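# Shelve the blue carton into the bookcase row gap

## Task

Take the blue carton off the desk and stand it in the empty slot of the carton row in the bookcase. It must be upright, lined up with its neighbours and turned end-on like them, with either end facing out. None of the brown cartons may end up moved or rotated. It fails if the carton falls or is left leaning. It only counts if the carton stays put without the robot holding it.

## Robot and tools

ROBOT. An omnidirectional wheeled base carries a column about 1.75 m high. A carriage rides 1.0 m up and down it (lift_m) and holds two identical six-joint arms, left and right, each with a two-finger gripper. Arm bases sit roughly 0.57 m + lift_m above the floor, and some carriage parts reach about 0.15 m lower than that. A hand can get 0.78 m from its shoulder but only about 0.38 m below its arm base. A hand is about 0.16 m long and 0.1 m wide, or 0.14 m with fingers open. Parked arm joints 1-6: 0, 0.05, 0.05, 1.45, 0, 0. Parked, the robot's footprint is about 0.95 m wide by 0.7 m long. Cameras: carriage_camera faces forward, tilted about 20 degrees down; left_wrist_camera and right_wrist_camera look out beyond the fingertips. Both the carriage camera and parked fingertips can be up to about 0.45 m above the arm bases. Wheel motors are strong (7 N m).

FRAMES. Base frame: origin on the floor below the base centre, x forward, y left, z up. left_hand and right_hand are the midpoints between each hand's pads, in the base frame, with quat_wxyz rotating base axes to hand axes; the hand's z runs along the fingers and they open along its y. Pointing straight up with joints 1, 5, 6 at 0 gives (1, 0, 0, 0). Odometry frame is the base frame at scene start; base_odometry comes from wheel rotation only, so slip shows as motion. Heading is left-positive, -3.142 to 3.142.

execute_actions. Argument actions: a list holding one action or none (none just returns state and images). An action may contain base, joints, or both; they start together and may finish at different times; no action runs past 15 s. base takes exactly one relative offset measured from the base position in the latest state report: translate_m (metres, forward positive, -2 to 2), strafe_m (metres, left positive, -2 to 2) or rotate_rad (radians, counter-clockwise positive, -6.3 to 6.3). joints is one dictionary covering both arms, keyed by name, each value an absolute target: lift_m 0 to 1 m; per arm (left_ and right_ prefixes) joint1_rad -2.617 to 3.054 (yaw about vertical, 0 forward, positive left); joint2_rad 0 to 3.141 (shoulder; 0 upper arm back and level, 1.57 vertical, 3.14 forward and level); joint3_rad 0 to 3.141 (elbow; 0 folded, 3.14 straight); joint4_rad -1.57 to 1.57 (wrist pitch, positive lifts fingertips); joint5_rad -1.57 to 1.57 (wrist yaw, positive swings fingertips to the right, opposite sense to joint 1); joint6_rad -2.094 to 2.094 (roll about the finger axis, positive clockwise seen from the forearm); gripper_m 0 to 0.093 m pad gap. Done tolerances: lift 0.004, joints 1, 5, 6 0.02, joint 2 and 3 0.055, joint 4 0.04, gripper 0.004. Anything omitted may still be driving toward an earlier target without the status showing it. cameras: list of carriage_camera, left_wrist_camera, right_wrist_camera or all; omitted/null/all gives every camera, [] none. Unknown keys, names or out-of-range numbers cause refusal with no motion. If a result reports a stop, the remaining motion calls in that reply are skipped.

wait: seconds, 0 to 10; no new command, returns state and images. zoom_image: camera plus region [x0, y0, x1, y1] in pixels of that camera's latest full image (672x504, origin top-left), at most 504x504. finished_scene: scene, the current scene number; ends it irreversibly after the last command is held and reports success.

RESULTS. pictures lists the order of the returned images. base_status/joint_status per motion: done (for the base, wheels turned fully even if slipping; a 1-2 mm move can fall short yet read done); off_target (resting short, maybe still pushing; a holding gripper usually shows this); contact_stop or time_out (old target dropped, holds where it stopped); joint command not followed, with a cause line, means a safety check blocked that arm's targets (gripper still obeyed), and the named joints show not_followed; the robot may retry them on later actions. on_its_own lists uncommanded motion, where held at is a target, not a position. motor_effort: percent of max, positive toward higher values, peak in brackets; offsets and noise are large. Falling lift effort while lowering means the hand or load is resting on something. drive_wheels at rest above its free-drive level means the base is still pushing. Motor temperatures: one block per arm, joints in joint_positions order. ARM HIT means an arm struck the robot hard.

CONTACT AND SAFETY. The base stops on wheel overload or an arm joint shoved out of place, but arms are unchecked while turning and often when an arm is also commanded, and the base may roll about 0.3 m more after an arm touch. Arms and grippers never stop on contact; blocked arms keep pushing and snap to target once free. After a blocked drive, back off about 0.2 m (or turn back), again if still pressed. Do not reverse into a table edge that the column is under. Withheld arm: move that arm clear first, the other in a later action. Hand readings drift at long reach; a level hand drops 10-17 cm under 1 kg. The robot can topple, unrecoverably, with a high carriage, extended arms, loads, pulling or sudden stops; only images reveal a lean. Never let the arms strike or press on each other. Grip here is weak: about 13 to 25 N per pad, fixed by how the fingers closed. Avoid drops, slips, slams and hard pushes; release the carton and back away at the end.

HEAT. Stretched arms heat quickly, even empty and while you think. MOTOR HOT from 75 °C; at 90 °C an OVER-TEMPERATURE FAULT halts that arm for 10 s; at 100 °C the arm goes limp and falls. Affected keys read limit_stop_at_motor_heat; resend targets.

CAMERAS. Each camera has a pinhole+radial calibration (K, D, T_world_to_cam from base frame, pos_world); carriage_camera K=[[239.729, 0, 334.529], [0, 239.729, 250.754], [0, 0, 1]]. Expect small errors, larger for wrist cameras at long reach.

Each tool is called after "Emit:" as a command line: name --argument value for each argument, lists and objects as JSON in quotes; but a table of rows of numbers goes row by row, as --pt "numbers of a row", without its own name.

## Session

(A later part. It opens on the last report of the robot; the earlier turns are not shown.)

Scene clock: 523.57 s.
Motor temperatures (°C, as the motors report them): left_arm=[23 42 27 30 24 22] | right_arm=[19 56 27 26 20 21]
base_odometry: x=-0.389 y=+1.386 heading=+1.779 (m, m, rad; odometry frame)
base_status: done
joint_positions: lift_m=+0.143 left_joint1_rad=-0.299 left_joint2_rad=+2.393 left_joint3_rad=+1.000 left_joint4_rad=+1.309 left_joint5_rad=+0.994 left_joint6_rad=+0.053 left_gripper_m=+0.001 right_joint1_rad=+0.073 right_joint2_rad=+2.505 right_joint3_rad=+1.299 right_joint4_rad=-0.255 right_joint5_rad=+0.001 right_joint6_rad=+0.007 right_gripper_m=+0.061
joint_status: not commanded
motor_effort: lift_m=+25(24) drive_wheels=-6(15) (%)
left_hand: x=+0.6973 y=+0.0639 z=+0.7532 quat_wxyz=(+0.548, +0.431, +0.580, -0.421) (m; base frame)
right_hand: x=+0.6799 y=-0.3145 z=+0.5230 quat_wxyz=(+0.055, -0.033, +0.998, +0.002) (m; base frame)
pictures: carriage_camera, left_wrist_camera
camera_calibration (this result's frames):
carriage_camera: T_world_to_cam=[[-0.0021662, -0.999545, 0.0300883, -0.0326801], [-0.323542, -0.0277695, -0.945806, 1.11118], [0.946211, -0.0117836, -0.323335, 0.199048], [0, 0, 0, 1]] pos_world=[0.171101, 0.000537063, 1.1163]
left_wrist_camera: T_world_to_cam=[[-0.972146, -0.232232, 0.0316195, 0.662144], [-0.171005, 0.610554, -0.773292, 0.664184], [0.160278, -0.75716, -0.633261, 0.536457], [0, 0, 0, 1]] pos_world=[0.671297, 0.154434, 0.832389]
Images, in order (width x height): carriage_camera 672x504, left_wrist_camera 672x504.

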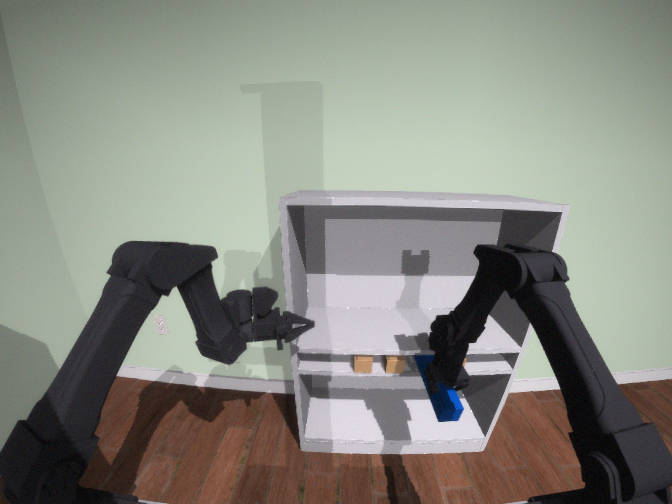

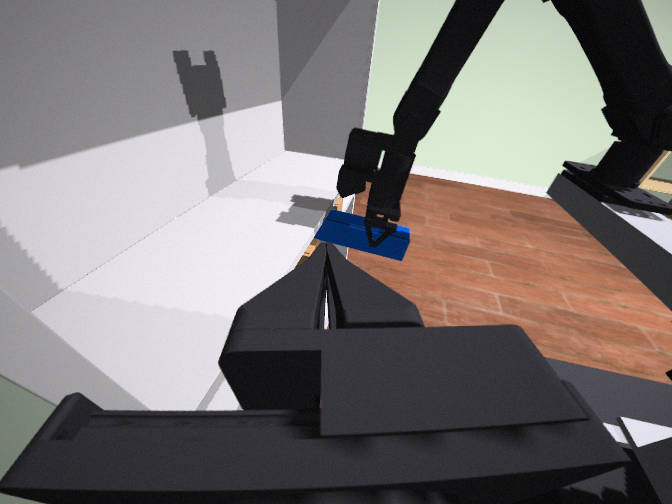

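Emit:
execute_actions --actions '[{"base":{"translate_m":0.05}}]' --cameras '["left_wrist_camera","carriage_camera"]'

Emit:
zoom_image --camera "left_wrist_camera" --region '[280, 130, 440, 270]'

Scene clock: 535.67 s.
Motor temperatures (°C, as the motors report them): left_arm=[23 42 27 30 24 22] | right_arm=[19 57 27 26 20 21]
base_odometry: x=-0.399 y=+1.435 heading=+1.778 (m, m, rad; odometry frame)
base_status: done
joint_positions: lift_m=+0.143 left_joint1_rad=-0.299 left_joint2_rad=+2.393 left_joint3_rad=+1.000 left_joint4_rad=+1.309 left_joint5_rad=+0.995 left_joint6_rad=+0.053 left_gripper_m=+0.001 right_joint1_rad=+0.072 right_joint2_rad=+2.505 right_joint3_rad=+1.299 right_joint4_rad=-0.256 right_joint5_rad=+0.001 right_joint6_rad=+0.007 right_gripper_m=+0.061
joint_status: not commanded
motor_effort: lift_m=+24(24) drive_wheels=-6(14) (%)
left_hand: x=+0.6971 y=+0.0637 z=+0.7532 quat_wxyz=(+0.547, +0.431, +0.580, -0.422) (m; base frame)
right_hand: x=+0.6798 y=-0.3148 z=+0.5230 quat_wxyz=(+0.055, -0.033, +0.998, +0.002) (m; base frame)
pictures: carriage_camera, left_wrist_camera
camera_calibration (this result's frames):
carriage_camera: T_world_to_cam=[[-0.0021662, -0.999545, 0.0300883, -0.0326801], [-0.323542, -0.0277695, -0.945806, 1.11118], [0.946211, -0.0117836, -0.323335, 0.199048], [0, 0, 0, 1]] pos_world=[0.171101, 0.000537063, 1.1163]
left_wrist_camera: T_world_to_cam=[[-0.97241, -0.23112, 0.0316517, 0.661961], [-0.170322, 0.610703, -0.773326, 0.663811], [0.159401, -0.757381, -0.633218, 0.536944], [0, 0, 0, 1]] pos_world=[0.67117, 0.154272, 0.832393]
Images, in order (width x height): carriage_camera 672x504, left_wrist_camera 672x504.

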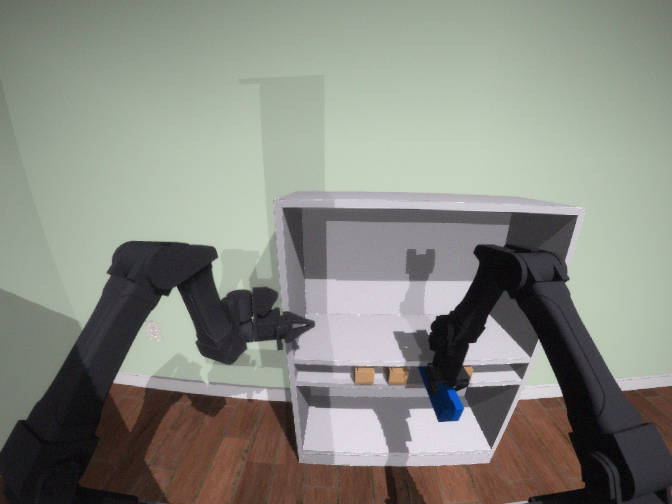

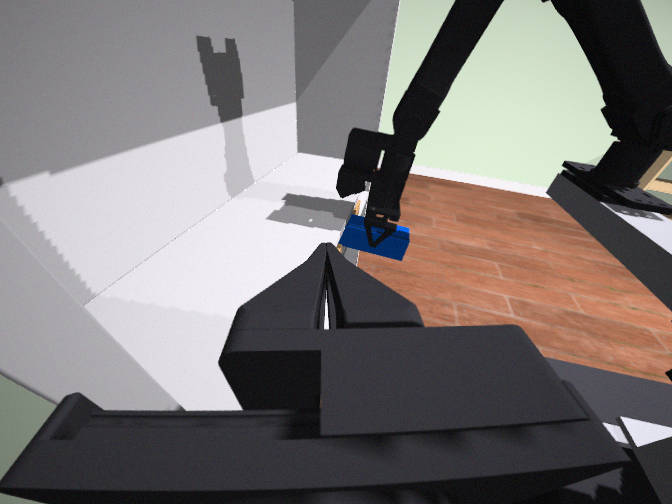

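Region (280, 130, 440, 270) of left_wrist_camera's 672x504 image, scaled by 3.150, with more detail than that image has; it fills the top 441 rows of this view, and the rest is white.

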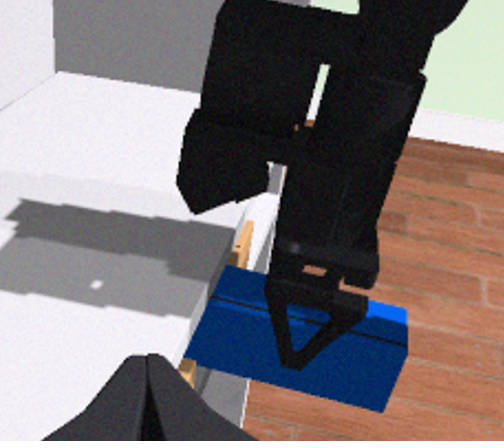

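Emit:
execute_actions --actions '[{"joints":{"lift_m":0.136,"right_gripper_m":0.03,"left_joint1_rad":0.35}}]' --cameras '[]'

Emit:
execute_actions --actions '[{"joints":{"right_gripper_m":0.093}}]' --cameras '[]'

Emit:
execute_actions --actions '[{"joints":{"lift_m":0.2}}]' --cameras '[]'

Emit:
execute_actions --actions '[{"base":{"translate_m":-0.42}}]'

Scene clock: 559.87 s.
Motor temperatures (°C, as the motors report them): left_arm=[23 43 27 31 24 22] | right_arm=[19 58 27 25 20 21]
base_odometry: x=-0.399 y=+1.435 heading=+1.778 (m, m, rad; odometry frame)
base_status: not commanded
joint_positions: lift_m=+0.136 left_joint1_rad=+0.354 left_joint2_rad=+2.394 left_joint3_rad=+0.999 left_joint4_rad=+1.308 left_joint5_rad=+1.005 left_joint6_rad=+0.053 left_gripper_m=+0.001 right_joint1_rad=+0.073 right_joint2_rad=+2.506 right_joint3_rad=+1.299 right_joint4_rad=-0.254 right_joint5_rad=+0.001 right_joint6_rad=+0.007 right_gripper_m=+0.061
joint_status: right_gripper_m off_target (ended at +0.061, target +0.030); the others done
motor_effort: lift_m=+22(24) drive_wheels=-6(11) (%)
left_hand: x=+0.7795 y=+0.3742 z=+0.7451 quat_wxyz=(+0.651, +0.225, +0.688, -0.228) (m; base frame)
right_hand: x=+0.6797 y=-0.3146 z=+0.5158 quat_wxyz=(+0.055, -0.033, +0.998, +0.002) (m; base frame)
pictures: none
No camera images: the call's "cameras" was empty. Leave "cameras" out to get every camera's image.

Scene clock: 560.50 s.
Motor temperatures (°C, as the motors report them): left_arm=[23 43 27 31 24 22] | right_arm=[19 58 27 25 20 21]
base_odometry: x=-0.399 y=+1.435 heading=+1.778 (m, m, rad; odometry frame)
base_status: not commanded
joint_positions: lift_m=+0.136 left_joint1_rad=+0.354 left_joint2_rad=+2.394 left_joint3_rad=+0.999 left_joint4_rad=+1.308 left_joint5_rad=+1.005 left_joint6_rad=+0.053 left_gripper_m=+0.001 right_joint1_rad=+0.073 right_joint2_rad=+2.506 right_joint3_rad=+1.299 right_joint4_rad=-0.254 right_joint5_rad=+0.001 right_joint6_rad=+0.007 right_gripper_m=+0.093
joint_status: all done
motor_effort: lift_m=+23(22) drive_wheels=-6(6) (%)
left_hand: x=+0.7795 y=+0.3742 z=+0.7451 quat_wxyz=(+0.651, +0.225, +0.688, -0.228) (m; base frame)
right_hand: x=+0.6797 y=-0.3146 z=+0.5158 quat_wxyz=(+0.055, -0.033, +0.998, +0.002) (m; base frame)
pictures: none
No camera images: the call's "cameras" was empty. Leave "cameras" out to get every camera's image.

Scene clock: 561.30 s.
Motor temperatures (°C, as the motors report them): left_arm=[23 43 27 31 24 22] | right_arm=[19 58 27 25 20 21]
base_odometry: x=-0.399 y=+1.435 heading=+1.778 (m, m, rad; odometry frame)
base_status: not commanded
joint_positions: lift_m=+0.200 left_joint1_rad=+0.354 left_joint2_rad=+2.390 left_joint3_rad=+0.999 left_joint4_rad=+1.312 left_joint5_rad=+1.005 left_joint6_rad=+0.053 left_gripper_m=+0.001 right_joint1_rad=+0.073 right_joint2_rad=+2.501 right_joint3_rad=+1.299 right_joint4_rad=-0.251 right_joint5_rad=+0.001 right_joint6_rad=+0.007 right_gripper_m=+0.093
joint_status: all done
motor_effort: lift_m=+24(30) drive_wheels=-6(6) (%)
left_hand: x=+0.7799 y=+0.3743 z=+0.8120 quat_wxyz=(+0.654, +0.227, +0.685, -0.226) (m; base frame)
right_hand: x=+0.6820 y=-0.3145 z=+0.5815 quat_wxyz=(+0.059, -0.033, +0.998, +0.002) (m; base frame)
pictures: none
No camera images: the call's "cameras" was empty. Leave "cameras" out to get every camera's image.

Scene clock: 564.23 s.
Motor temperatures (°C, as the motors report them): left_arm=[23 43 27 31 24 22] | right_arm=[19 58 27 25 20 21]
base_odometry: x=-0.312 y=+1.024 heading=+1.778 (m, m, rad; odometry frame)
base_status: done
joint_positions: lift_m=+0.200 left_joint1_rad=+0.352 left_joint2_rad=+2.390 left_joint3_rad=+0.999 left_joint4_rad=+1.311 left_joint5_rad=+1.005 left_joint6_rad=+0.053 left_gripper_m=+0.001 right_joint1_rad=+0.073 right_joint2_rad=+2.501 right_joint3_rad=+1.299 right_joint4_rad=-0.250 right_joint5_rad=+0.001 right_joint6_rad=+0.007 right_gripper_m=+0.093
joint_status: not commanded
motor_effort: lift_m=+25(25) drive_wheels=-3(20) (%)
left_hand: x=+0.7799 y=+0.3736 z=+0.8117 quat_wxyz=(+0.654, +0.227, +0.685, -0.227) (m; base frame)
right_hand: x=+0.6822 y=-0.3145 z=+0.5815 quat_wxyz=(+0.059, -0.033, +0.998, +0.002) (m; base frame)
pictures: carriage_camera, left_wrist_camera, right_wrist_camera
camera_calibration (this result's frames):
carriage_camera: T_world_to_cam=[[-0.0021662, -0.999545, 0.0300883, -0.0343958], [-0.323542, -0.0277695, -0.945806, 1.16511], [0.946211, -0.0117836, -0.323335, 0.217484], [0, 0, 0, 1]] pos_world=[0.171101, 0.000537063, 1.17332]
left_wrist_camera: T_world_to_cam=[[-0.641077, -0.76694, 0.0287112, 0.756477], [-0.498927, 0.388038, -0.774918, 0.874676], [0.583174, -0.511107, -0.631409, 0.371494], [0, 0, 0, 1]] pos_world=[0.704714, 0.430638, 0.890647]
right_wrist_camera: T_world_to_cam=[[0.0473338, -0.998872, 0.00390304, -0.345978], [-0.876641, -0.039668, 0.479507, 0.310468], [-0.478811, -0.0261185, -0.877529, 0.954529], [0, 0, 0, 1]] pos_world=[0.745585, -0.308341, 0.690105]
Images, in order (width x height): carriage_camera 672x504, left_wrist_camera 672x504, right_wrist_camera 672x504.

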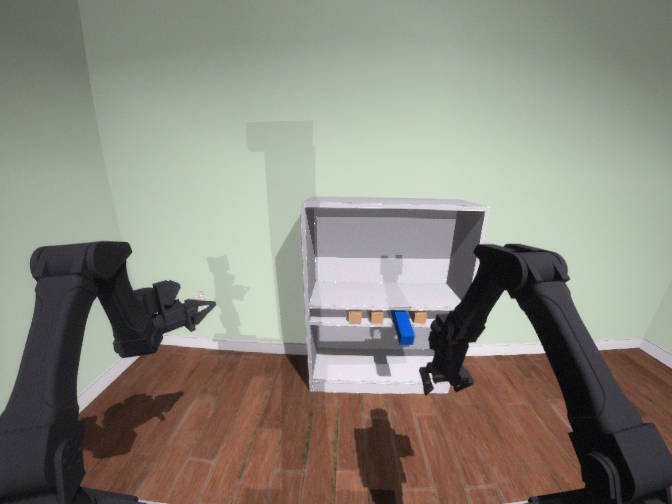

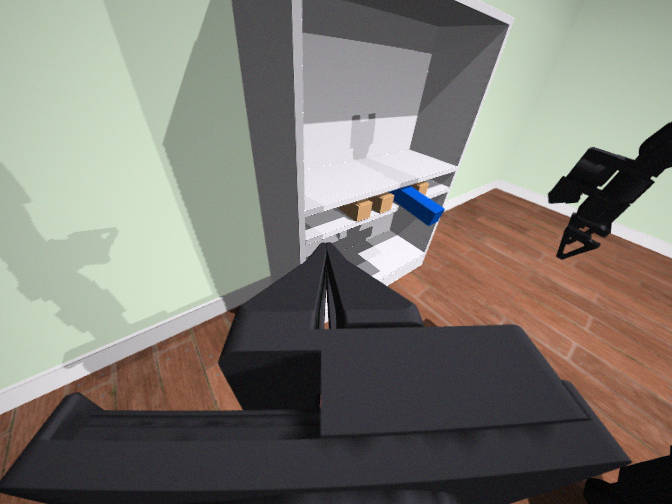

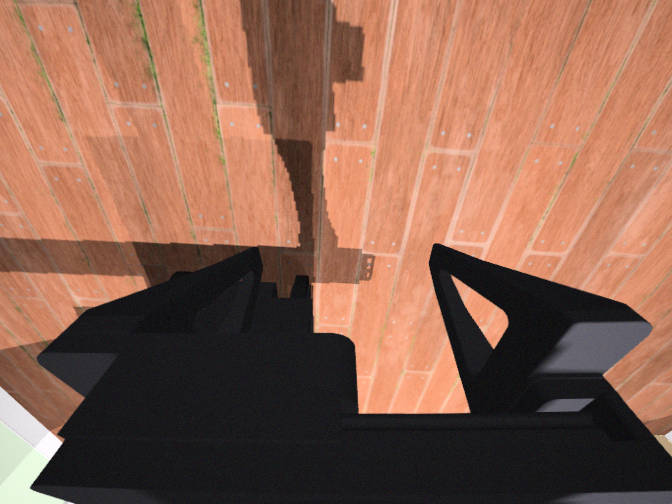

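Emit:
execute_actions --actions '[{"joints":{"lift_m":0.045,"right_joint2_rad":2.8,"right_joint3_rad":1.49,"right_joint4_rad":0.95,"right_gripper_m":0.0,"left_joint1_rad":0,"left_joint2_rad":0.05,"left_joint3_rad":0.05,"left_joint4_rad":1.45,"left_joint5_rad":0}}]'

Emit:
zoom_image --camera "carriage_camera" --region '[330, 240, 500, 370]'

Scene clock: 575.20 s.
Motor temperatures (°C, as the motors report them): left_arm=[23 43 27 31 24 22] | right_arm=[19 59 27 26 20 21]
base_odometry: x=-0.312 y=+1.024 heading=+1.778 (m, m, rad; odometry frame)
base_status: not commanded
joint_positions: lift_m=+0.045 left_joint1_rad=-0.003 left_joint2_rad=+0.063 left_joint3_rad=+0.069 left_joint4_rad=+1.453 left_joint5_rad=+0.010 left_joint6_rad=+0.053 left_gripper_m=+0.001 right_joint1_rad=+0.073 right_joint2_rad=+2.815 right_joint3_rad=+1.484 right_joint4_rad=+0.944 right_joint5_rad=+0.001 right_joint6_rad=+0.007 right_gripper_m=+0.000
joint_status: all done
motor_effort: lift_m=+22(20) drive_wheels=+4(5) (%)
left_hand: x=+0.3064 y=+0.3419 z=+1.0426 quat_wxyz=(+0.998, +0.007, +0.055, +0.025) (m; base frame)
right_hand: x=+0.8905 y=-0.2993 z=+0.4881 quat_wxyz=(+0.557, -0.027, +0.830, +0.022) (m; base frame)
pictures: carriage_camera, left_wrist_camera, right_wrist_camera
camera_calibration (this result's frames):
carriage_camera: T_world_to_cam=[[-0.0021662, -0.999545, 0.0300883, -0.0297391], [-0.323542, -0.0277695, -0.945806, 1.01873], [0.946211, -0.0117836, -0.323335, 0.167443], [0, 0, 0, 1]] pos_world=[0.171101, 0.000537063, 1.01855]
left_wrist_camera: T_world_to_cam=[[0.0314858, -0.997836, -0.0577252, 0.384939], [0.727976, 0.062468, -0.682751, 0.46892], [0.684879, -0.0205256, 0.728368, -0.839381], [0, 0, 0, 1]] pos_world=[0.221392, 0.337585, 0.953754]
right_wrist_camera: T_world_to_cam=[[0.0568639, -0.998179, -0.0201308, -0.336901], [-0.844361, -0.0373223, -0.534473, 1.0054], [0.532749, 0.0473899, -0.844946, 0.0780105], [0, 0, 0, 1]] pos_world=[0.826515, -0.30246, 0.59649]
Images, in order (width x height): carriage_camera 672x504, left_wrist_camera 672x504, right_wrist_camera 672x504.

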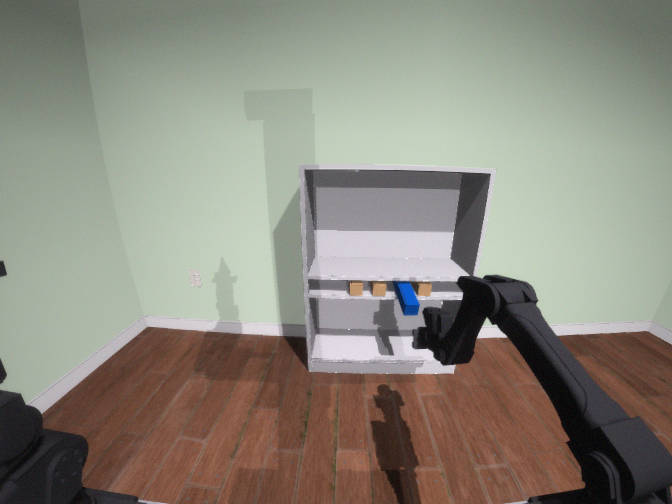

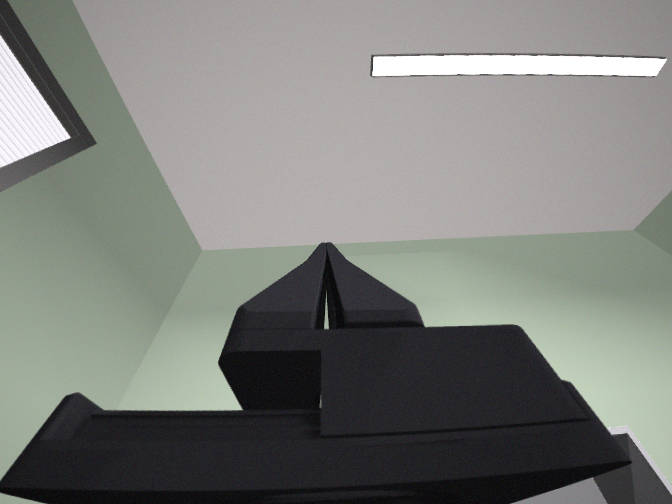

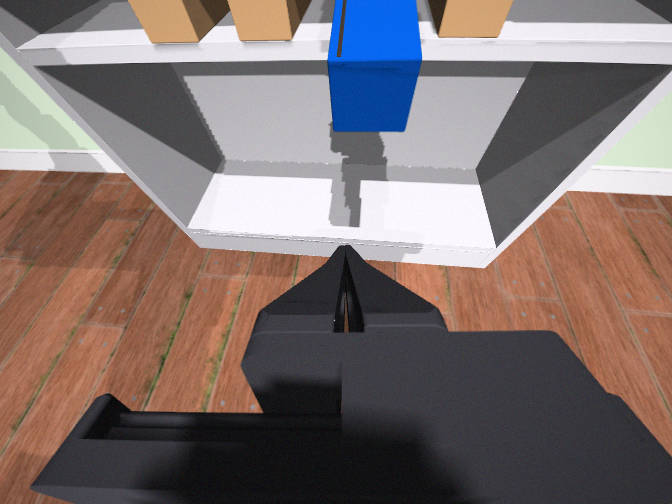

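Region (330, 240, 500, 370) of carriage_camera's 672x504 image, scaled by 2.965, with more detail than that image has; it fills the top 385 rows of this view, and the rest is white.

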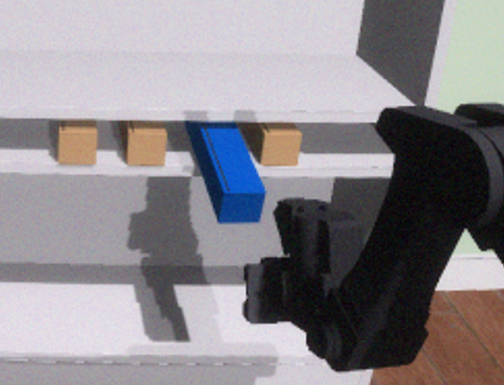

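Emit:
execute_actions --actions '[{"base":{"strafe_m":-0.015},"joints":{"lift_m":0.075}}]' --cameras '[]'

Emit:
execute_actions --actions '[{"base":{"translate_m":0.17}}]' --cameras '["carriage_camera","right_wrist_camera"]'

Scene clock: 596.93 s.
Motor temperatures (°C, as the motors report them): left_arm=[23 35 27 28 24 22] | right_arm=[19 65 27 30 20 21]
base_odometry: x=-0.298 y=+1.027 heading=+1.778 (m, m, rad; odometry frame)
base_status: done
joint_positions: lift_m=+0.075 left_joint1_rad=-0.003 left_joint2_rad=+0.062 left_joint3_rad=+0.065 left_joint4_rad=+1.452 left_joint5_rad=+0.009 left_joint6_rad=+0.053 left_gripper_m=+0.001 right_joint1_rad=+0.072 right_joint2_rad=+2.802 right_joint3_rad=+1.484 right_joint4_rad=+0.951 right_joint5_rad=+0.000 right_joint6_rad=+0.007 right_gripper_m=+0.000
joint_status: all done
motor_effort: lift_m=+23(27) drive_wheels=+3(5) (%)
left_hand: x=+0.3077 y=+0.3421 z=+1.0713 quat_wxyz=(+0.998, +0.006, +0.058, +0.025) (m; base frame)
right_hand: x=+0.8941 y=-0.2992 z=+0.5273 quat_wxyz=(+0.566, -0.027, +0.824, +0.022) (m; base frame)
pictures: none
No camera images: the call's "cameras" was empty. Leave "cameras" out to get every camera's image.

Scene clock: 598.97 s.
Motor temperatures (°C, as the motors report them): left_arm=[23 35 27 27 24 22] | right_arm=[19 65 27 30 20 21]
base_odometry: x=-0.332 y=+1.193 heading=+1.777 (m, m, rad; odometry frame)
base_status: done
joint_positions: lift_m=+0.075 left_joint1_rad=-0.003 left_joint2_rad=+0.062 left_joint3_rad=+0.065 left_joint4_rad=+1.451 left_joint5_rad=+0.009 left_joint6_rad=+0.053 left_gripper_m=+0.001 right_joint1_rad=+0.072 right_joint2_rad=+2.802 right_joint3_rad=+1.484 right_joint4_rad=+0.949 right_joint5_rad=+0.000 right_joint6_rad=+0.007 right_gripper_m=+0.000
joint_status: not commanded
motor_effort: lift_m=+24(24) drive_wheels=-5(12) (%)
left_hand: x=+0.3079 y=+0.3421 z=+1.0712 quat_wxyz=(+0.998, +0.006, +0.058, +0.025) (m; base frame)
right_hand: x=+0.8939 y=-0.2992 z=+0.5267 quat_wxyz=(+0.565, -0.027, +0.825, +0.022) (m; base frame)
pictures: carriage_camera, right_wrist_camera
camera_calibration (this result's frames):
carriage_camera: T_world_to_cam=[[-0.0021662, -0.999545, 0.0300883, -0.0306351], [-0.323542, -0.0277695, -0.945806, 1.04689], [0.946211, -0.0117836, -0.323335, 0.177072], [0, 0, 0, 1]] pos_world=[0.171101, 0.000537063, 1.04833]
right_wrist_camera: T_world_to_cam=[[0.0572005, -0.998151, -0.0205455, -0.336314], [-0.834675, -0.0365209, -0.549531, 1.02844], [0.547765, 0.0485823, -0.835221, 0.0906537], [0, 0, 0, 1]] pos_world=[0.827993, -0.302536, 0.633966]
Images, in order (width x height): carriage_camera 672x504, right_wrist_camera 672x504.

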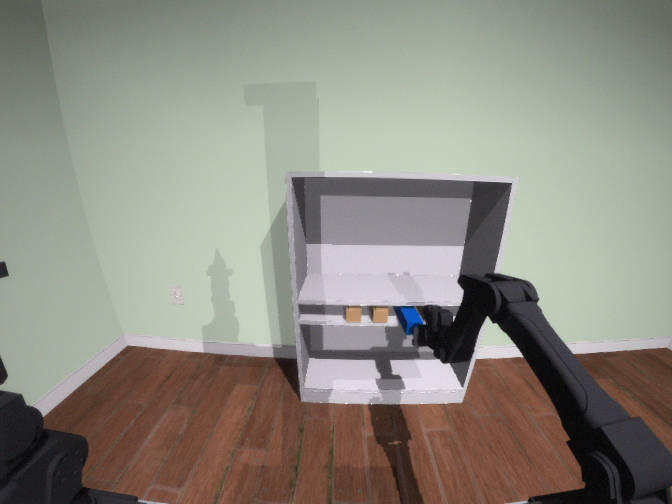

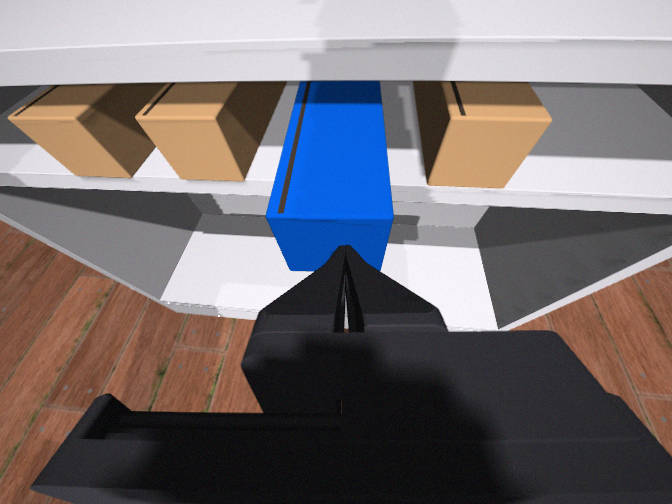

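Emit:
execute_actions --actions '[{"base":{"translate_m":0.07},"joints":{"lift_m":0.063}}]' --cameras '["carriage_camera","right_wrist_camera"]'

Scene clock: 622.27 s.
Motor temperatures (°C, as the motors report them): left_arm=[23 31 28 26 24 22] | right_arm=[19 67 28 32 20 21]
base_odometry: x=-0.346 y=+1.262 heading=+1.776 (m, m, rad; odometry frame)
base_status: done
joint_positions: lift_m=+0.063 left_joint1_rad=-0.003 left_joint2_rad=+0.062 left_joint3_rad=+0.065 left_joint4_rad=+1.451 left_joint5_rad=+0.009 left_joint6_rad=+0.053 left_gripper_m=+0.001 right_joint1_rad=+0.071 right_joint2_rad=+2.805 right_joint3_rad=+1.484 right_joint4_rad=+0.945 right_joint5_rad=+0.000 right_joint6_rad=+0.007 right_gripper_m=+0.000
joint_status: all done
motor_effort: lift_m=+23(22) drive_wheels=-6(14) (%)
left_hand: x=+0.3080 y=+0.3421 z=+1.0594 quat_wxyz=(+0.998, +0.006, +0.058, +0.025) (m; base frame)
right_hand: x=+0.8930 y=-0.3002 z=+0.5125 quat_wxyz=(+0.562, -0.026, +0.826, +0.022) (m; base frame)
pictures: carriage_camera, right_wrist_camera
camera_calibration (this result's frames):
carriage_camera: T_world_to_cam=[[-0.0021662, -0.999545, 0.0300883, -0.0302795], [-0.323542, -0.0277695, -0.945806, 1.03572], [0.946211, -0.0117836, -0.323335, 0.17325], [0, 0, 0, 1]] pos_world=[0.171101, 0.000537063, 1.03652]
right_wrist_camera: T_world_to_cam=[[0.0555447, -0.998247, -0.0204484, -0.336161], [-0.838267, -0.0354975, -0.544103, 1.02056], [0.542424, 0.0473633, -0.838769, 0.0854687], [0, 0, 0, 1]] pos_world=[0.827812, -0.303393, 0.620104]
Images, in order (width x height): carriage_camera 672x504, right_wrist_camera 672x504.

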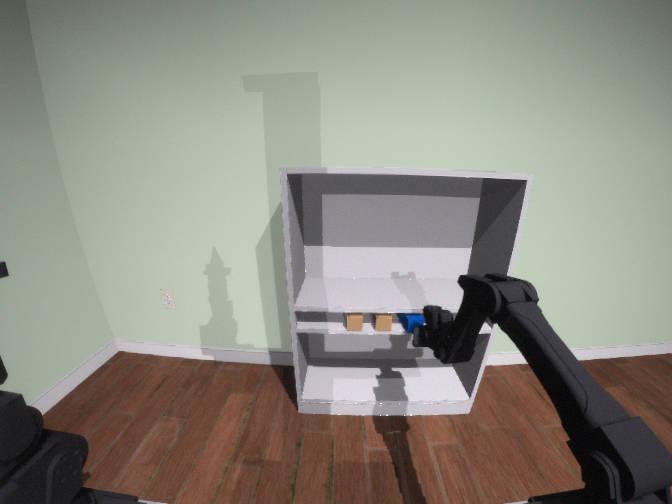

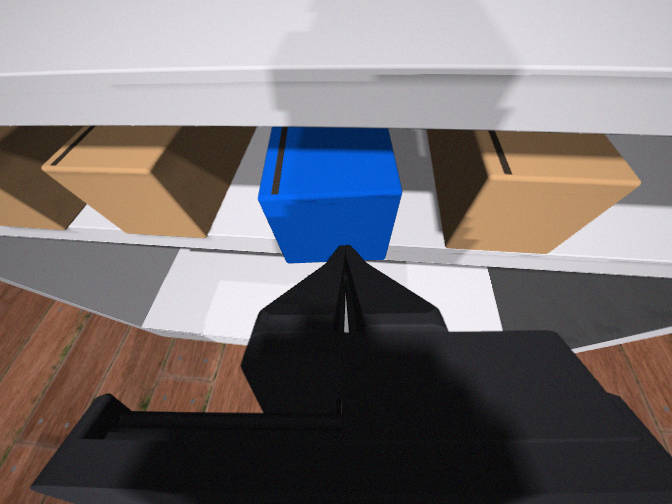

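Emit:
execute_actions --actions '[{"base":{"translate_m":0.017}}]' --cameras '["right_wrist_camera"]'

Scene clock: 630.47 s.
Motor temperatures (°C, as the motors report them): left_arm=[23 30 28 26 24 22] | right_arm=[19 68 28 33 20 21]
base_odometry: x=-0.349 y=+1.278 heading=+1.775 (m, m, rad; odometry frame)
base_status: done
joint_positions: lift_m=+0.063 left_joint1_rad=-0.003 left_joint2_rad=+0.062 left_joint3_rad=+0.065 left_joint4_rad=+1.449 left_joint5_rad=+0.009 left_joint6_rad=+0.053 left_gripper_m=+0.001 right_joint1_rad=+0.070 right_joint2_rad=+2.805 right_joint3_rad=+1.474 right_joint4_rad=+0.955 right_joint5_rad=-0.005 right_joint6_rad=+0.007 right_gripper_m=+0.000
joint_status: not commanded
motor_effort: lift_m=+22(21) drive_wheels=+8(13) (%)
left_hand: x=+0.3084 y=+0.3421 z=+1.0593 quat_wxyz=(+0.998, +0.006, +0.059, +0.025) (m; base frame)
right_hand: x=+0.8911 y=-0.3000 z=+0.5116 quat_wxyz=(+0.562, -0.027, +0.826, +0.023) (m; base frame)
pictures: right_wrist_camera
camera_calibration (this result's frames):
right_wrist_camera: T_world_to_cam=[[0.0594014, -0.997986, -0.022277, -0.338249], [-0.837781, -0.037707, -0.544703, 1.01761], [0.542765, 0.0510194, -0.838333, 0.0863532], [0, 0, 0, 1]] pos_world=[0.82576, -0.303602, 0.619154]
Images, in order (width x height): right_wrist_camera 672x504.

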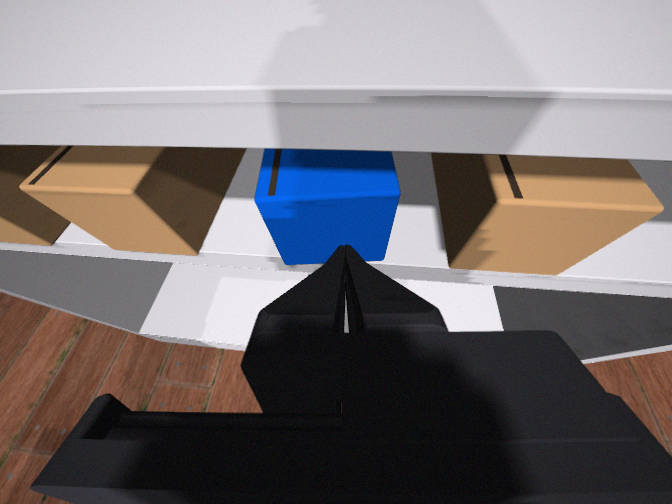

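Emit:
execute_actions --actions '[{"base":{"translate_m":-0.4}}]' --cameras '[]'

Emit:
execute_actions --actions '[{"joints":{"right_joint1_rad":0,"right_joint2_rad":0.05,"right_joint3_rad":0.05,"right_joint4_rad":1.45,"lift_m":0.2}}]' --cameras '["carriage_camera"]'

Emit:
zoom_image --camera "carriage_camera" --region '[300, 250, 500, 380]'

Scene clock: 648.17 s.
Motor temperatures (°C, as the motors report them): left_arm=[23 29 28 26 24 22] | right_arm=[19 69 28 34 20 21]
base_odometry: x=-0.268 y=+0.887 heading=+1.775 (m, m, rad; odometry frame)
base_status: done
joint_positions: lift_m=+0.063 left_joint1_rad=-0.003 left_joint2_rad=+0.062 left_joint3_rad=+0.065 left_joint4_rad=+1.449 left_joint5_rad=+0.007 left_joint6_rad=+0.053 left_gripper_m=+0.001 right_joint1_rad=+0.070 right_joint2_rad=+2.805 right_joint3_rad=+1.474 right_joint4_rad=+0.951 right_joint5_rad=-0.005 right_joint6_rad=+0.007 right_gripper_m=+0.000
joint_status: not commanded
motor_effort: lift_m=+22(22) drive_wheels=-2(20) (%)
left_hand: x=+0.3086 y=+0.3424 z=+1.0593 quat_wxyz=(+0.998, +0.005, +0.059, +0.025) (m; base frame)
right_hand: x=+0.8907 y=-0.2999 z=+0.5108 quat_wxyz=(+0.561, -0.028, +0.827, +0.024) (m; base frame)
pictures: none
No camera images: the call's "cameras" was empty. Leave "cameras" out to get every camera's image.

Scene clock: 650.57 s.
Motor temperatures (°C, as the motors report them): left_arm=[23 29 28 25 24 22] | right_arm=[19 68 28 33 20 21]
base_odometry: x=-0.268 y=+0.887 heading=+1.775 (m, m, rad; odometry frame)
base_status: not commanded
joint_positions: lift_m=+0.200 left_joint1_rad=-0.003 left_joint2_rad=+0.062 left_joint3_rad=+0.065 left_joint4_rad=+1.449 left_joint5_rad=+0.007 left_joint6_rad=+0.053 left_gripper_m=+0.001 right_joint1_rad=-0.006 right_joint2_rad=+0.062 right_joint3_rad=+0.061 right_joint4_rad=+1.455 right_joint5_rad=-0.002 right_joint6_rad=+0.007 right_gripper_m=+0.000
joint_status: all done
motor_effort: lift_m=+24(30) drive_wheels=+3(2) (%)
left_hand: x=+0.3086 y=+0.3424 z=+1.1963 quat_wxyz=(+0.998, +0.005, +0.059, +0.025) (m; base frame)
right_hand: x=+0.3084 y=-0.3435 z=+1.1952 quat_wxyz=(+0.998, -0.001, +0.059, +0.001) (m; base frame)
pictures: carriage_camera
camera_calibration (this result's frames):
carriage_camera: T_world_to_cam=[[-0.0021662, -0.999545, 0.0300883, -0.0343996], [-0.323542, -0.0277695, -0.945806, 1.16523], [0.946211, -0.0117836, -0.323335, 0.217525], [0, 0, 0, 1]] pos_world=[0.171101, 0.000537063, 1.17345]
Images, in order (width x height): carriage_camera 672x504.

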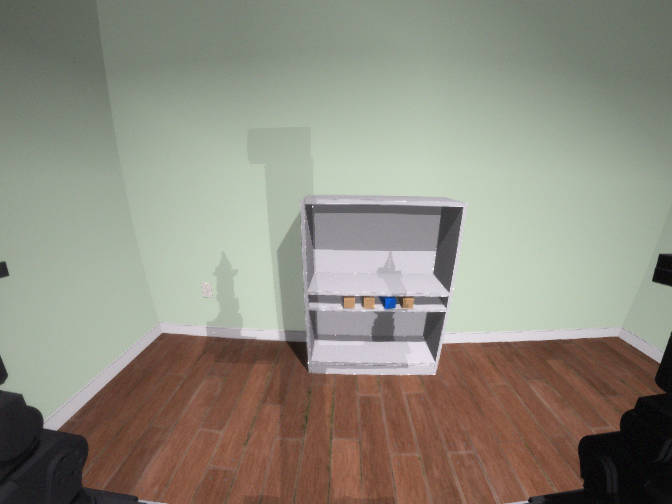

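Region (300, 250, 500, 380) of carriage_camera's 672x504 image, scaled by 2.520, with more detail than that image has; it fills the top 328 rows of this view, and the rest is white.

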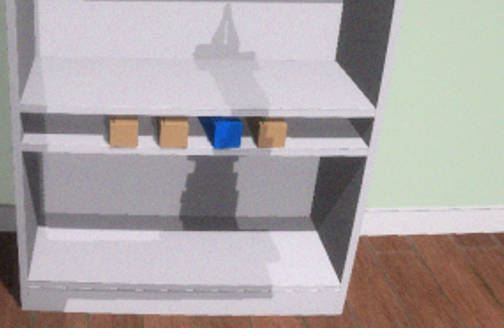

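Emit:
finished_scene --scene 1

The scene is finished: the task was done.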